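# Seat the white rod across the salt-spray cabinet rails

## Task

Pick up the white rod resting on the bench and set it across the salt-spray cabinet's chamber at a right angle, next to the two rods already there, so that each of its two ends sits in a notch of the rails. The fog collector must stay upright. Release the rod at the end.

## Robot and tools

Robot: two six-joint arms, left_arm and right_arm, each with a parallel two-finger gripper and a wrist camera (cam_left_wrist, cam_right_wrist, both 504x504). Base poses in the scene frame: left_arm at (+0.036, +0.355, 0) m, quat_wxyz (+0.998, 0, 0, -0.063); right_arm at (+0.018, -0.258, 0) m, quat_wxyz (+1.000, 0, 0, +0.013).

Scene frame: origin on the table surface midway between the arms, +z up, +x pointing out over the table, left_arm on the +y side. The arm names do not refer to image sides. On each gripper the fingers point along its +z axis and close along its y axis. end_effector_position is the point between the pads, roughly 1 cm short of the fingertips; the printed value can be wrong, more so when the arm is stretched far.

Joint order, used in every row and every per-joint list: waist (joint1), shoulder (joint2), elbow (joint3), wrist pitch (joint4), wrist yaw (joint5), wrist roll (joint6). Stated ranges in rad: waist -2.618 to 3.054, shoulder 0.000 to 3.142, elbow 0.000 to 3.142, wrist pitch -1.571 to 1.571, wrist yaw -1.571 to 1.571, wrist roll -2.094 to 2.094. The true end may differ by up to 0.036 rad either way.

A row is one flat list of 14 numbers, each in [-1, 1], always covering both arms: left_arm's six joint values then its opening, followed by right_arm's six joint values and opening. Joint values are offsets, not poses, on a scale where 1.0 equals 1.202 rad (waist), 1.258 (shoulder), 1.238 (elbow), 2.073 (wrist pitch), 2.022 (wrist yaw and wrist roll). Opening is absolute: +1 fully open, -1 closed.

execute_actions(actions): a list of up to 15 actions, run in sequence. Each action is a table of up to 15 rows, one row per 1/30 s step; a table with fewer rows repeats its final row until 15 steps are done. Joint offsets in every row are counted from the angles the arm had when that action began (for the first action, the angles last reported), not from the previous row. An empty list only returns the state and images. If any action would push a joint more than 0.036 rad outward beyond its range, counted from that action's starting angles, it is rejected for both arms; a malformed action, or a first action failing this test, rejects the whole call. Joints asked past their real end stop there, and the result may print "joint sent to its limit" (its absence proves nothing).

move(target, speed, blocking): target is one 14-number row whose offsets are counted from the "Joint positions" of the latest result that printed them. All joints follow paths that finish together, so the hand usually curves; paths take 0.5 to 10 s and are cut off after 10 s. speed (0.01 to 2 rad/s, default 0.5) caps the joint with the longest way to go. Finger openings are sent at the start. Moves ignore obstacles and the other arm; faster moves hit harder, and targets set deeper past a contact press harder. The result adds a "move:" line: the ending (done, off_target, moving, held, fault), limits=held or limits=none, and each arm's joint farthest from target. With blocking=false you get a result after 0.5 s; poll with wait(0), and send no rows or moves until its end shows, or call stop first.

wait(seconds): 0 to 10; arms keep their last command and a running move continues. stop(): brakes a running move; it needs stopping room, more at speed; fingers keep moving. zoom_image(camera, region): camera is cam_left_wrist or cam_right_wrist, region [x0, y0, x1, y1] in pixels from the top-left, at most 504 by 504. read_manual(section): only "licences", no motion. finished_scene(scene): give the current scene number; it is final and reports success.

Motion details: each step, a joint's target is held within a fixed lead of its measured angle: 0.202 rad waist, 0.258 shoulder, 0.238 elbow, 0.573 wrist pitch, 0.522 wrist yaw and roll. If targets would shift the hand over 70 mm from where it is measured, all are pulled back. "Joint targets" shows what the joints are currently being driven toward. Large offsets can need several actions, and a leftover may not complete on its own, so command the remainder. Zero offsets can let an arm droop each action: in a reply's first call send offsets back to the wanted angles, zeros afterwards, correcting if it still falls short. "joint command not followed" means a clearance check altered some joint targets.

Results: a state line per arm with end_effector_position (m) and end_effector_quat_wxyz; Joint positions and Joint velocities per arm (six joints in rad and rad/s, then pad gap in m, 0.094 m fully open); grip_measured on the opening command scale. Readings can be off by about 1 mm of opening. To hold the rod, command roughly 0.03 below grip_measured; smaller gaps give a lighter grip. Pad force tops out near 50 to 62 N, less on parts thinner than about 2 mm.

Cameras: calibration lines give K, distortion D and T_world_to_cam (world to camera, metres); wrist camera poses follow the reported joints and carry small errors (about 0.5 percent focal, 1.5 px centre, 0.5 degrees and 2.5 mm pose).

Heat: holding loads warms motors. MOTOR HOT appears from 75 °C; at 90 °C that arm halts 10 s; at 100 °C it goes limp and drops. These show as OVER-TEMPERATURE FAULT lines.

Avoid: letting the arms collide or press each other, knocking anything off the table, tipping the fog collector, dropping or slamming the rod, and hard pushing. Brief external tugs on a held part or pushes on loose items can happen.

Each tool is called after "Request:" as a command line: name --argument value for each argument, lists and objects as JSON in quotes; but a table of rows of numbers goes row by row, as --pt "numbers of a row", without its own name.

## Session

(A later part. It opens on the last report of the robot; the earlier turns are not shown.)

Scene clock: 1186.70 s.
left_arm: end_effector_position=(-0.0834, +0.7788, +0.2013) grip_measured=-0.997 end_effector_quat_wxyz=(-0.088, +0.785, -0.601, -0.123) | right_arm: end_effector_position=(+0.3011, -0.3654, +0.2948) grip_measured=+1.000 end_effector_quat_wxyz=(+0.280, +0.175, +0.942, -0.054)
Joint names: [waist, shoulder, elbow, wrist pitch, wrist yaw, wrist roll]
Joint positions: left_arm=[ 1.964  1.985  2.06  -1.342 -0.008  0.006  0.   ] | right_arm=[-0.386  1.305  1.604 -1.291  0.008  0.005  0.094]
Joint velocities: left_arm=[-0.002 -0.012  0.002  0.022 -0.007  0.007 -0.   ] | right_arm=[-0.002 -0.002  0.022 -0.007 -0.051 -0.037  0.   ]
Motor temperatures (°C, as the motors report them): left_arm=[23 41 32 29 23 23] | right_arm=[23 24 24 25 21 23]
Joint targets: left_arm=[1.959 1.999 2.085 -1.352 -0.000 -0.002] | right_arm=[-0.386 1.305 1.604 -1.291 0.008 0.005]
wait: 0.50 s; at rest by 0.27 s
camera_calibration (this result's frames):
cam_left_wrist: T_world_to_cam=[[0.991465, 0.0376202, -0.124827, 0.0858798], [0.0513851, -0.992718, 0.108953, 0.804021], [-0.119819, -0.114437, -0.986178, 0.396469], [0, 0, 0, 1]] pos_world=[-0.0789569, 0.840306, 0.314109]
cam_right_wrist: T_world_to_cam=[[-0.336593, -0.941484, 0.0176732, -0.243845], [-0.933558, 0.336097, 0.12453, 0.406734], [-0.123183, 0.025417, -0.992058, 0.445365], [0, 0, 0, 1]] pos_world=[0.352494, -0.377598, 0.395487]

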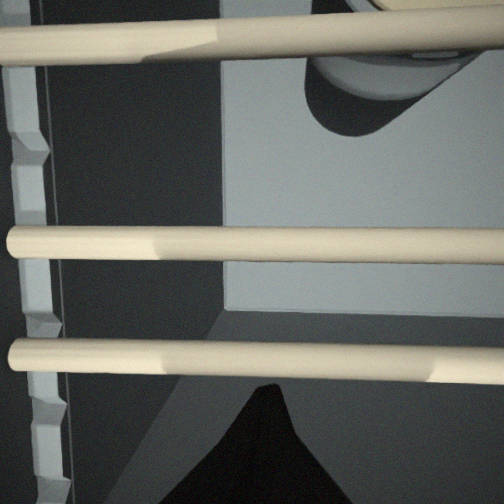

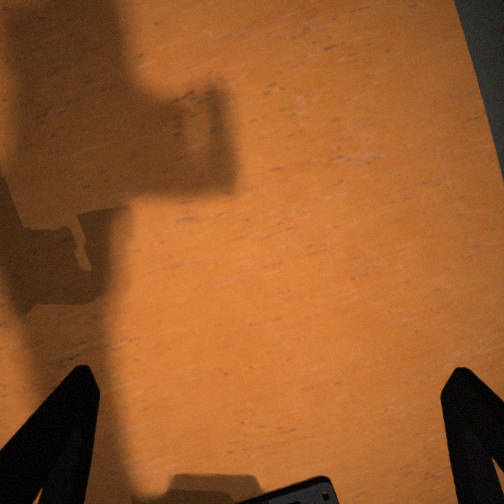

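Request:
execute_actions --actions '[[[-0.004,0.013,0.022,-0.005,0.004,-0.004,-1,0,0,0,0,0,0,1],[-0.004,0.0145,0.0245,-0.0053,0.004,-0.004,-1,0,0,0,0,0,0,1],[-0.004,0.016,0.027,-0.0056,0.004,-0.004,-1,0,0,0,0,0,0,1],[-0.004,0.018,0.029,-0.0059,0.004,-0.004,-1,0,0,0,0,0,0,1],[-0.004,0.0195,0.0315,-0.0062,0.004,-0.004,-1,0,0,0,0,0,0,1],[-0.004,0.021,0.034,-0.0065,0.004,-0.004,-1,0,0,0,0,0,0,1],[-0.004,0.0225,0.036,-0.0068,0.004,-0.004,-1,0,0,0,0,0,0,1],[-0.004,0.024,0.038,-0.007,0.004,-0.004,-1,0,0,0,0,0,0,1],[-0.004,0.026,0.0405,-0.0073,0.004,-0.004,-1,0,0,0,0,0,0,1],[-0.004,0.0275,0.043,-0.0076,0.004,-0.004,-1,0,0,0,0,0,0,1],[-0.004,0.029,0.045,-0.0079,0.004,-0.004,-1,0,0,0,0,0,0,1],[-0.004,0.031,0.047,-0.0081,0.004,-0.004,-1,0,0,0,0,0,0,1],[-0.004,0.0325,0.049,-0.0083,0.004,-0.004,-1,0,0,0,0,0,0,1],[-0.004,0.034,0.051,-0.0085,0.004,-0.004,-1,0,0,0,0,0,0,1],[-0.004,0.035,0.0533,-0.0087,0.004,-0.004,-1,0,0,0,0,0,0,1]]]'

Request:
wait --seconds 0.5

Scene clock: 1203.07 s.
left_arm: end_effector_position=(-0.0850, +0.7848, +0.2021) grip_measured=-0.997 end_effector_quat_wxyz=(-0.090, +0.784, -0.601, -0.125) | right_arm: end_effector_position=(+0.3011, -0.3654, +0.2948) grip_measured=+1.000 end_effector_quat_wxyz=(+0.280, +0.175, +0.942, -0.054)
Joint names: [waist, shoulder, elbow, wrist pitch, wrist yaw, wrist roll]
Joint positions: left_arm=[ 1.964  2.01   2.097 -1.35  -0.008  0.006  0.   ] | right_arm=[-0.386  1.305  1.604 -1.291  0.008  0.005  0.094]
Joint velocities: left_arm=[-0.022  0.061  0.071 -0.051 -0.037 -0.007 -0.001] | right_arm=[-0.002 -0.002  0.012 -0.066 -0.022 -0.022  0.   ]
Motor temperatures (°C, as the motors report them): left_arm=[23 41 32 29 23 23] | right_arm=[23 24 24 25 21 23]
Joint targets: left_arm=[1.959 2.029 2.126 -1.360 -0.000 -0.002] | right_arm=[-0.386 1.305 1.604 -1.291 0.008 0.005]
camera_calibration (this result's frames):
cam_left_wrist: T_world_to_cam=[[0.991288, 0.0386307, -0.125921, 0.0867926], [0.0518849, -0.99325, 0.103738, 0.811461], [-0.121064, -0.109368, -0.986601, 0.393742], [0, 0, 0, 1]] pos_world=[-0.0804709, 0.845694, 0.315216]
cam_right_wrist: T_world_to_cam=[[-0.336593, -0.941484, 0.0176732, -0.243845], [-0.933558, 0.336097, 0.12453, 0.406734], [-0.123183, 0.025417, -0.992058, 0.445365], [0, 0, 0, 1]] pos_world=[0.352494, -0.377598, 0.395487]

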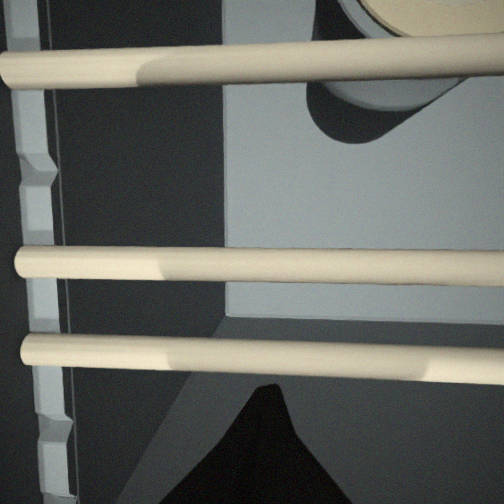

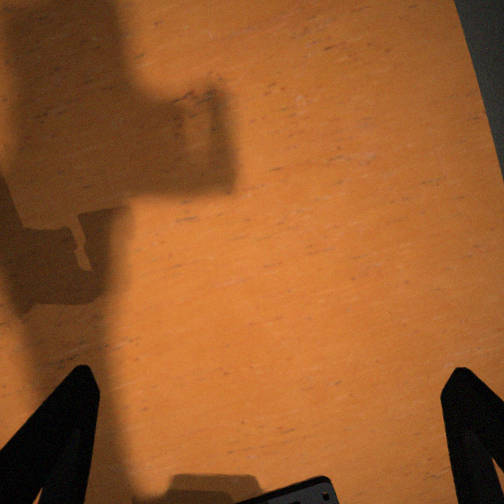

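Scene clock: 1203.57 s.
left_arm: end_effector_position=(-0.0852, +0.7855, +0.2014) grip_measured=-0.997 end_effector_quat_wxyz=(-0.089, +0.784, -0.601, -0.124) | right_arm: end_effector_position=(+0.3011, -0.3654, +0.2948) grip_measured=+1.000 end_effector_quat_wxyz=(+0.280, +0.175, +0.942, -0.054)
Joint names: [waist, shoulder, elbow, wrist pitch, wrist yaw, wrist roll]
Joint positions: left_arm=[ 1.964  2.014  2.101 -1.351 -0.008  0.006  0.   ] | right_arm=[-0.386  1.305  1.604 -1.291  0.008  0.005  0.094]
Joint velocities: left_arm=[-0.022 -0.002  0.002 -0.022  0.037 -0.037 -0.   ] | right_arm=[ 0.002 -0.002 -0.017  0.022 -0.022 -0.037  0.   ]
Motor temperatures (°C, as the motors report them): left_arm=[23 42 32 29 23 23] | right_arm=[23 24 24 25 21 23]
Joint targets: left_arm=[1.959 2.029 2.126 -1.361 -0.000 -0.002] | right_arm=[-0.386 1.305 1.604 -1.291 0.008 0.005]
wait: 0.50 s; at rest by 0.23 s
camera_calibration (this result's frames):
cam_left_wrist: T_world_to_cam=[[0.991339, 0.0384457, -0.125578, 0.0869537], [0.0518427, -0.993097, 0.105221, 0.811854], [-0.120666, -0.11082, -0.986488, 0.394238], [0, 0, 0, 1]] pos_world=[-0.0807183, 0.846596, 0.314406]
cam_right_wrist: T_world_to_cam=[[-0.336593, -0.941484, 0.0176732, -0.243845], [-0.933558, 0.336097, 0.12453, 0.406734], [-0.123183, 0.025417, -0.992058, 0.445365], [0, 0, 0, 1]] pos_world=[0.352494, -0.377598, 0.395487]

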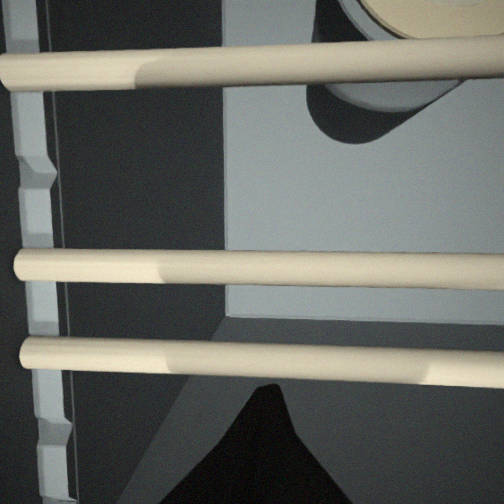

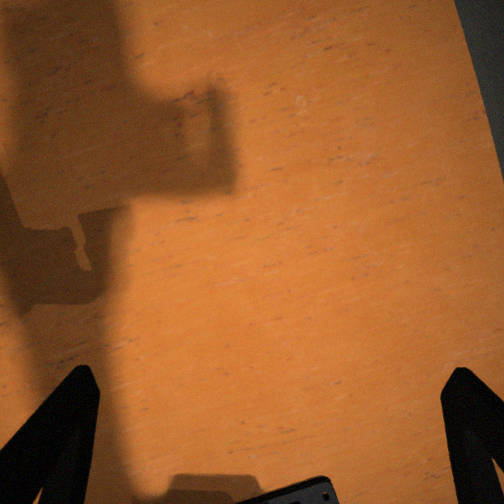

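Request:
zoom_image --camera "cam_left_wrist" --region '[0, 230, 168, 450]'

Region (0, 230, 168, 450) of cam_left_wrist's 504x504 image, scaled by 2.291, with more detail than that image has; it fills the left 385 columns of this view, and the rest is white.

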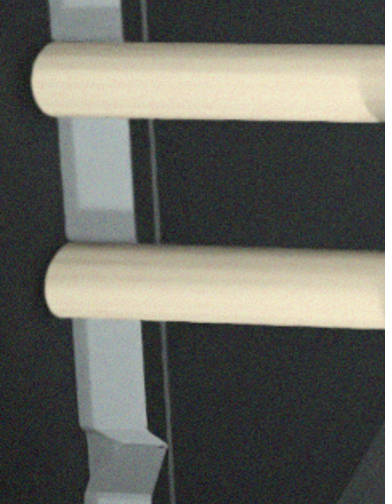

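Request:
move --target '[-0.004,-0.085,-0.075,0.012,0.004,-0.003,-1,0,0,0,0,0,0,1]' --speed 0.25

Scene clock: 1221.37 s.
left_arm: end_effector_position=(-0.0805, +0.7685, +0.2121) grip_measured=-0.997 end_effector_quat_wxyz=(-0.093, +0.784, -0.600, -0.130) | right_arm: end_effector_position=(+0.3011, -0.3654, +0.2948) grip_measured=+1.000 end_effector_quat_wxyz=(+0.280, +0.175, +0.942, -0.054)
Joint names: [waist, shoulder, elbow, wrist pitch, wrist yaw, wrist roll]
Joint positions: left_arm=[ 1.964  1.929  2.021 -1.341 -0.008  0.006  0.   ] | right_arm=[-0.386  1.305  1.604 -1.291  0.008  0.005  0.094]
Joint velocities: left_arm=[-0.022 -0.002  0.007  0.007  0.022 -0.037 -0.002] | right_arm=[ 0.017 -0.017  0.007 -0.007 -0.037 -0.051  0.   ]
Motor temperatures (°C, as the motors report them): left_arm=[23 42 32 28 23 23] | right_arm=[23 24 24 25 21 23]
Joint targets: left_arm=[1.959 1.907 2.009 -1.326 -0.000 -0.000] | right_arm=[-0.386 1.305 1.604 -1.291 0.008 0.005]
move: off_target (left_arm); limits=none; left_arm: farthest joint: the shoulder, 0.022 radians from its target (0.107 radians at the start); right_arm: farthest joint: the waist, 0.000 radians from its target (0.000 radians at the start)
camera_calibration (this result's frames):
cam_left_wrist: T_world_to_cam=[[0.990877, 0.0401292, -0.12866, 0.0836441], [0.0522009, -0.994402, 0.0918708, 0.797456], [-0.124253, -0.0977487, -0.987424, 0.393324], [0, 0, 0, 1]] pos_world=[-0.0756373, 0.828082, 0.325876]
cam_right_wrist: T_world_to_cam=[[-0.336593, -0.941484, 0.0176732, -0.243845], [-0.933558, 0.336097, 0.12453, 0.406734], [-0.123183, 0.025417, -0.992058, 0.445365], [0, 0, 0, 1]] pos_world=[0.352494, -0.377598, 0.395487]

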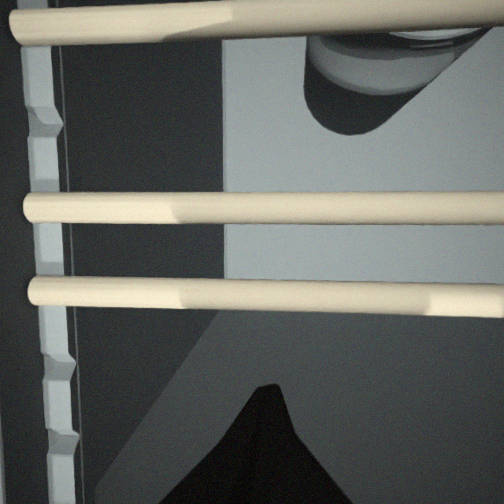

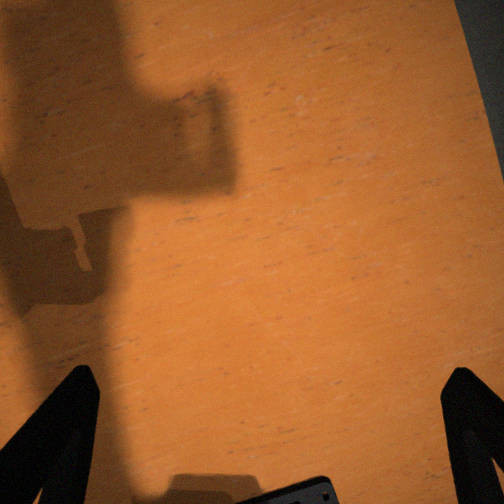

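Request:
move --target '[-0.004,-0.11,0.19,0.02,0.004,-0.003,-1,0,0,0,0,0,0,1]' --speed 0.6

Request:
move --target '[-0.64,-0.015,0.016,0.003,0.004,-0.003,-1,0,0,0,0,0,0,1]' --speed 1.0

Scene clock: 1230.13 s.
left_arm: end_effector_position=(-0.0819, +0.7735, +0.3559) grip_measured=-0.997 end_effector_quat_wxyz=(-0.214, +0.741, -0.567, -0.289) | right_arm: end_effector_position=(+0.3011, -0.3654, +0.2948) grip_measured=+1.000 end_effector_quat_wxyz=(+0.280, +0.175, +0.942, -0.054)
Joint names: [waist, shoulder, elbow, wrist pitch, wrist yaw, wrist roll]
Joint positions: left_arm=[ 1.964  1.785  2.251 -1.301 -0.008  0.006  0.   ] | right_arm=[-0.386  1.305  1.604 -1.291  0.008  0.005  0.094]
Joint velocities: left_arm=[-0.007 -0.002  0.007  0.066  0.022 -0.051 -0.   ] | right_arm=[-0.017 -0.002 -0.007 -0.066 -0.022  0.037  0.   ]
Motor temperatures (°C, as the motors report them): left_arm=[23 43 31 29 23 23] | right_arm=[23 24 24 25 21 23]
Joint targets: left_arm=[1.959 1.791 2.256 -1.300 -0.000 -0.000] | right_arm=[-0.386 1.305 1.604 -1.291 0.008 0.005]
move: done; limits=none; left_arm: farthest joint: the wrist yaw, 0.008 radians from its target (0.008 radians at the start); right_arm: farthest joint: the waist, 0.000 radians from its target (0.000 radians at the start)
camera_calibration (this result's frames):
cam_left_wrist: T_world_to_cam=[[0.972165, 0.108309, -0.207762, 0.0771932], [0.0402093, -0.950708, -0.307468, 0.896663], [-0.230822, 0.290556, -0.9286, 0.205613], [0, 0, 0, 1]] pos_world=[-0.0636385, 0.784362, 0.482666]
cam_right_wrist: T_world_to_cam=[[-0.336593, -0.941484, 0.0176732, -0.243845], [-0.933558, 0.336097, 0.12453, 0.406734], [-0.123183, 0.025417, -0.992058, 0.445365], [0, 0, 0, 1]] pos_world=[0.352494, -0.377598, 0.395487]

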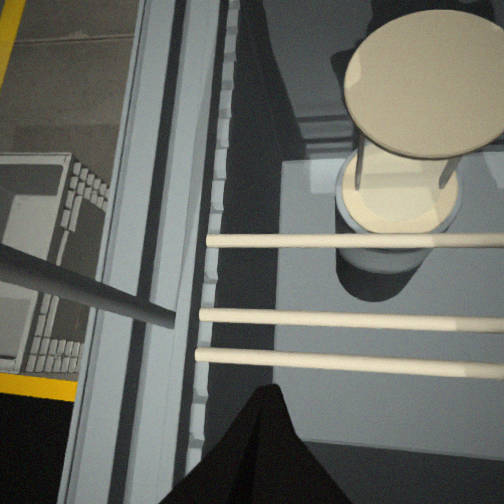

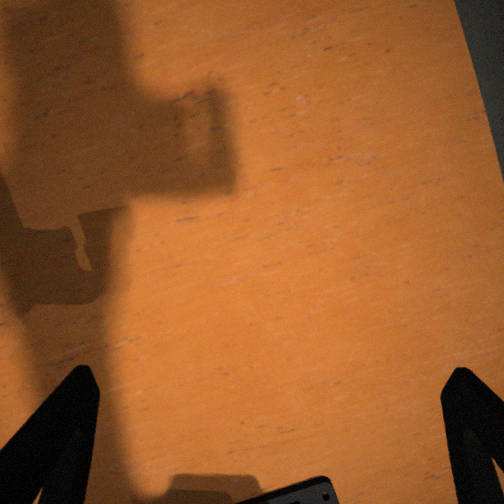

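Scene clock: 1231.40 s.
left_arm: end_effector_position=(+0.2452, +0.7358, +0.3559) grip_measured=-0.997 end_effector_quat_wxyz=(+0.309, -0.471, +0.805, +0.184) | right_arm: end_effector_position=(+0.3011, -0.3654, +0.2948) grip_measured=+1.000 end_effector_quat_wxyz=(+0.280, +0.175, +0.942, -0.054)
Joint names: [waist, shoulder, elbow, wrist pitch, wrist yaw, wrist roll]
Joint positions: left_arm=[ 1.19   1.785  2.251 -1.301 -0.002  0.006  0.   ] | right_arm=[-0.386  1.305  1.604 -1.291  0.008  0.005  0.094]
Joint velocities: left_arm=[-0.012 -0.007  0.017  0.022 -0.007 -0.125 -0.   ] | right_arm=[-0.002  0.002  0.002 -0.066 -0.051  0.066  0.   ]
Motor temperatures (°C, as the motors report them): left_arm=[23 43 31 29 23 23] | right_arm=[23 24 24 25 21 23]
Joint targets: left_arm=[1.195 1.766 2.270 -1.295 -0.001 -0.000] | right_arm=[-0.386 1.305 1.604 -1.291 0.008 0.005]
move: done; limits=none; left_arm: farthest joint: the elbow, 0.020 radians from its target (0.020 radians at the start); right_arm: farthest joint: the waist, 0.000 radians from its target (0.000 radians at the start)
camera_calibration (this result's frames):
cam_left_wrist: T_world_to_cam=[[0.76892, -0.606223, -0.203114, 0.337162], [-0.63785, -0.705674, -0.308498, 0.833951], [0.0436867, 0.366767, -0.929287, 0.168951], [0, 0, 0, 1]] pos_world=[0.265304, 0.730927, 0.482759]
cam_right_wrist: T_world_to_cam=[[-0.336593, -0.941484, 0.0176732, -0.243845], [-0.933558, 0.336097, 0.12453, 0.406734], [-0.123183, 0.025417, -0.992058, 0.445365], [0, 0, 0, 1]] pos_world=[0.352494, -0.377598, 0.395487]

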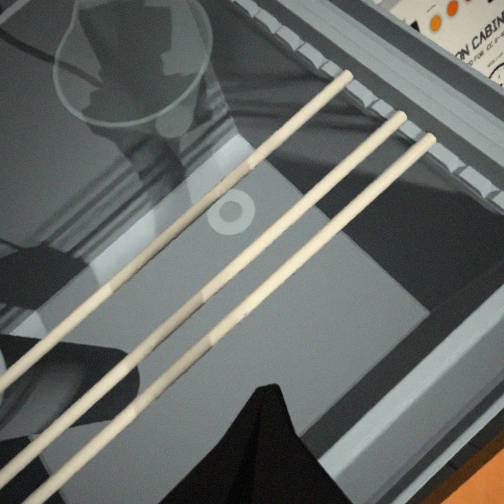

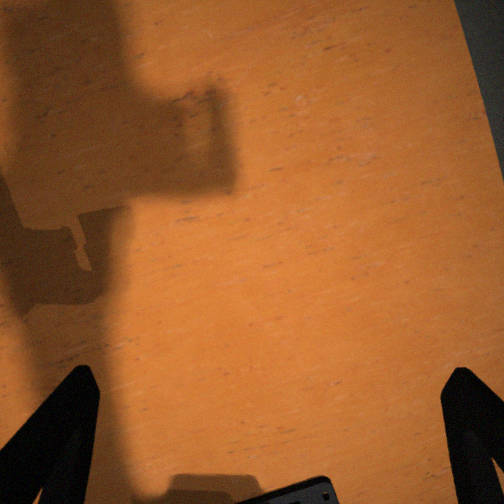

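Request:
zoom_image --camera "cam_left_wrist" --region '[320, 50, 490, 220]'

Region (320, 50, 490, 220) of cam_left_wrist's 504x504 image, scaled by 2.965, with more detail than that image has.

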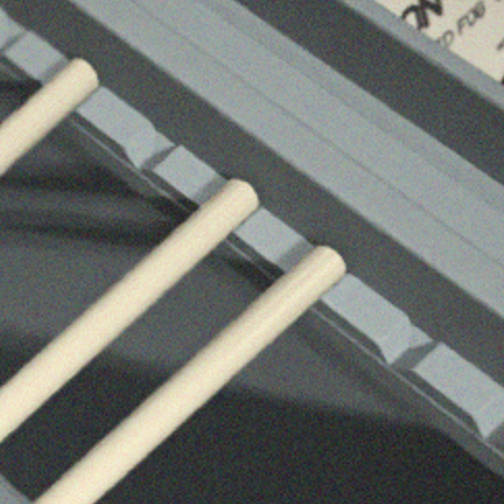

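Request:
finished_scene --scene 1

The scene is finished: the task was done.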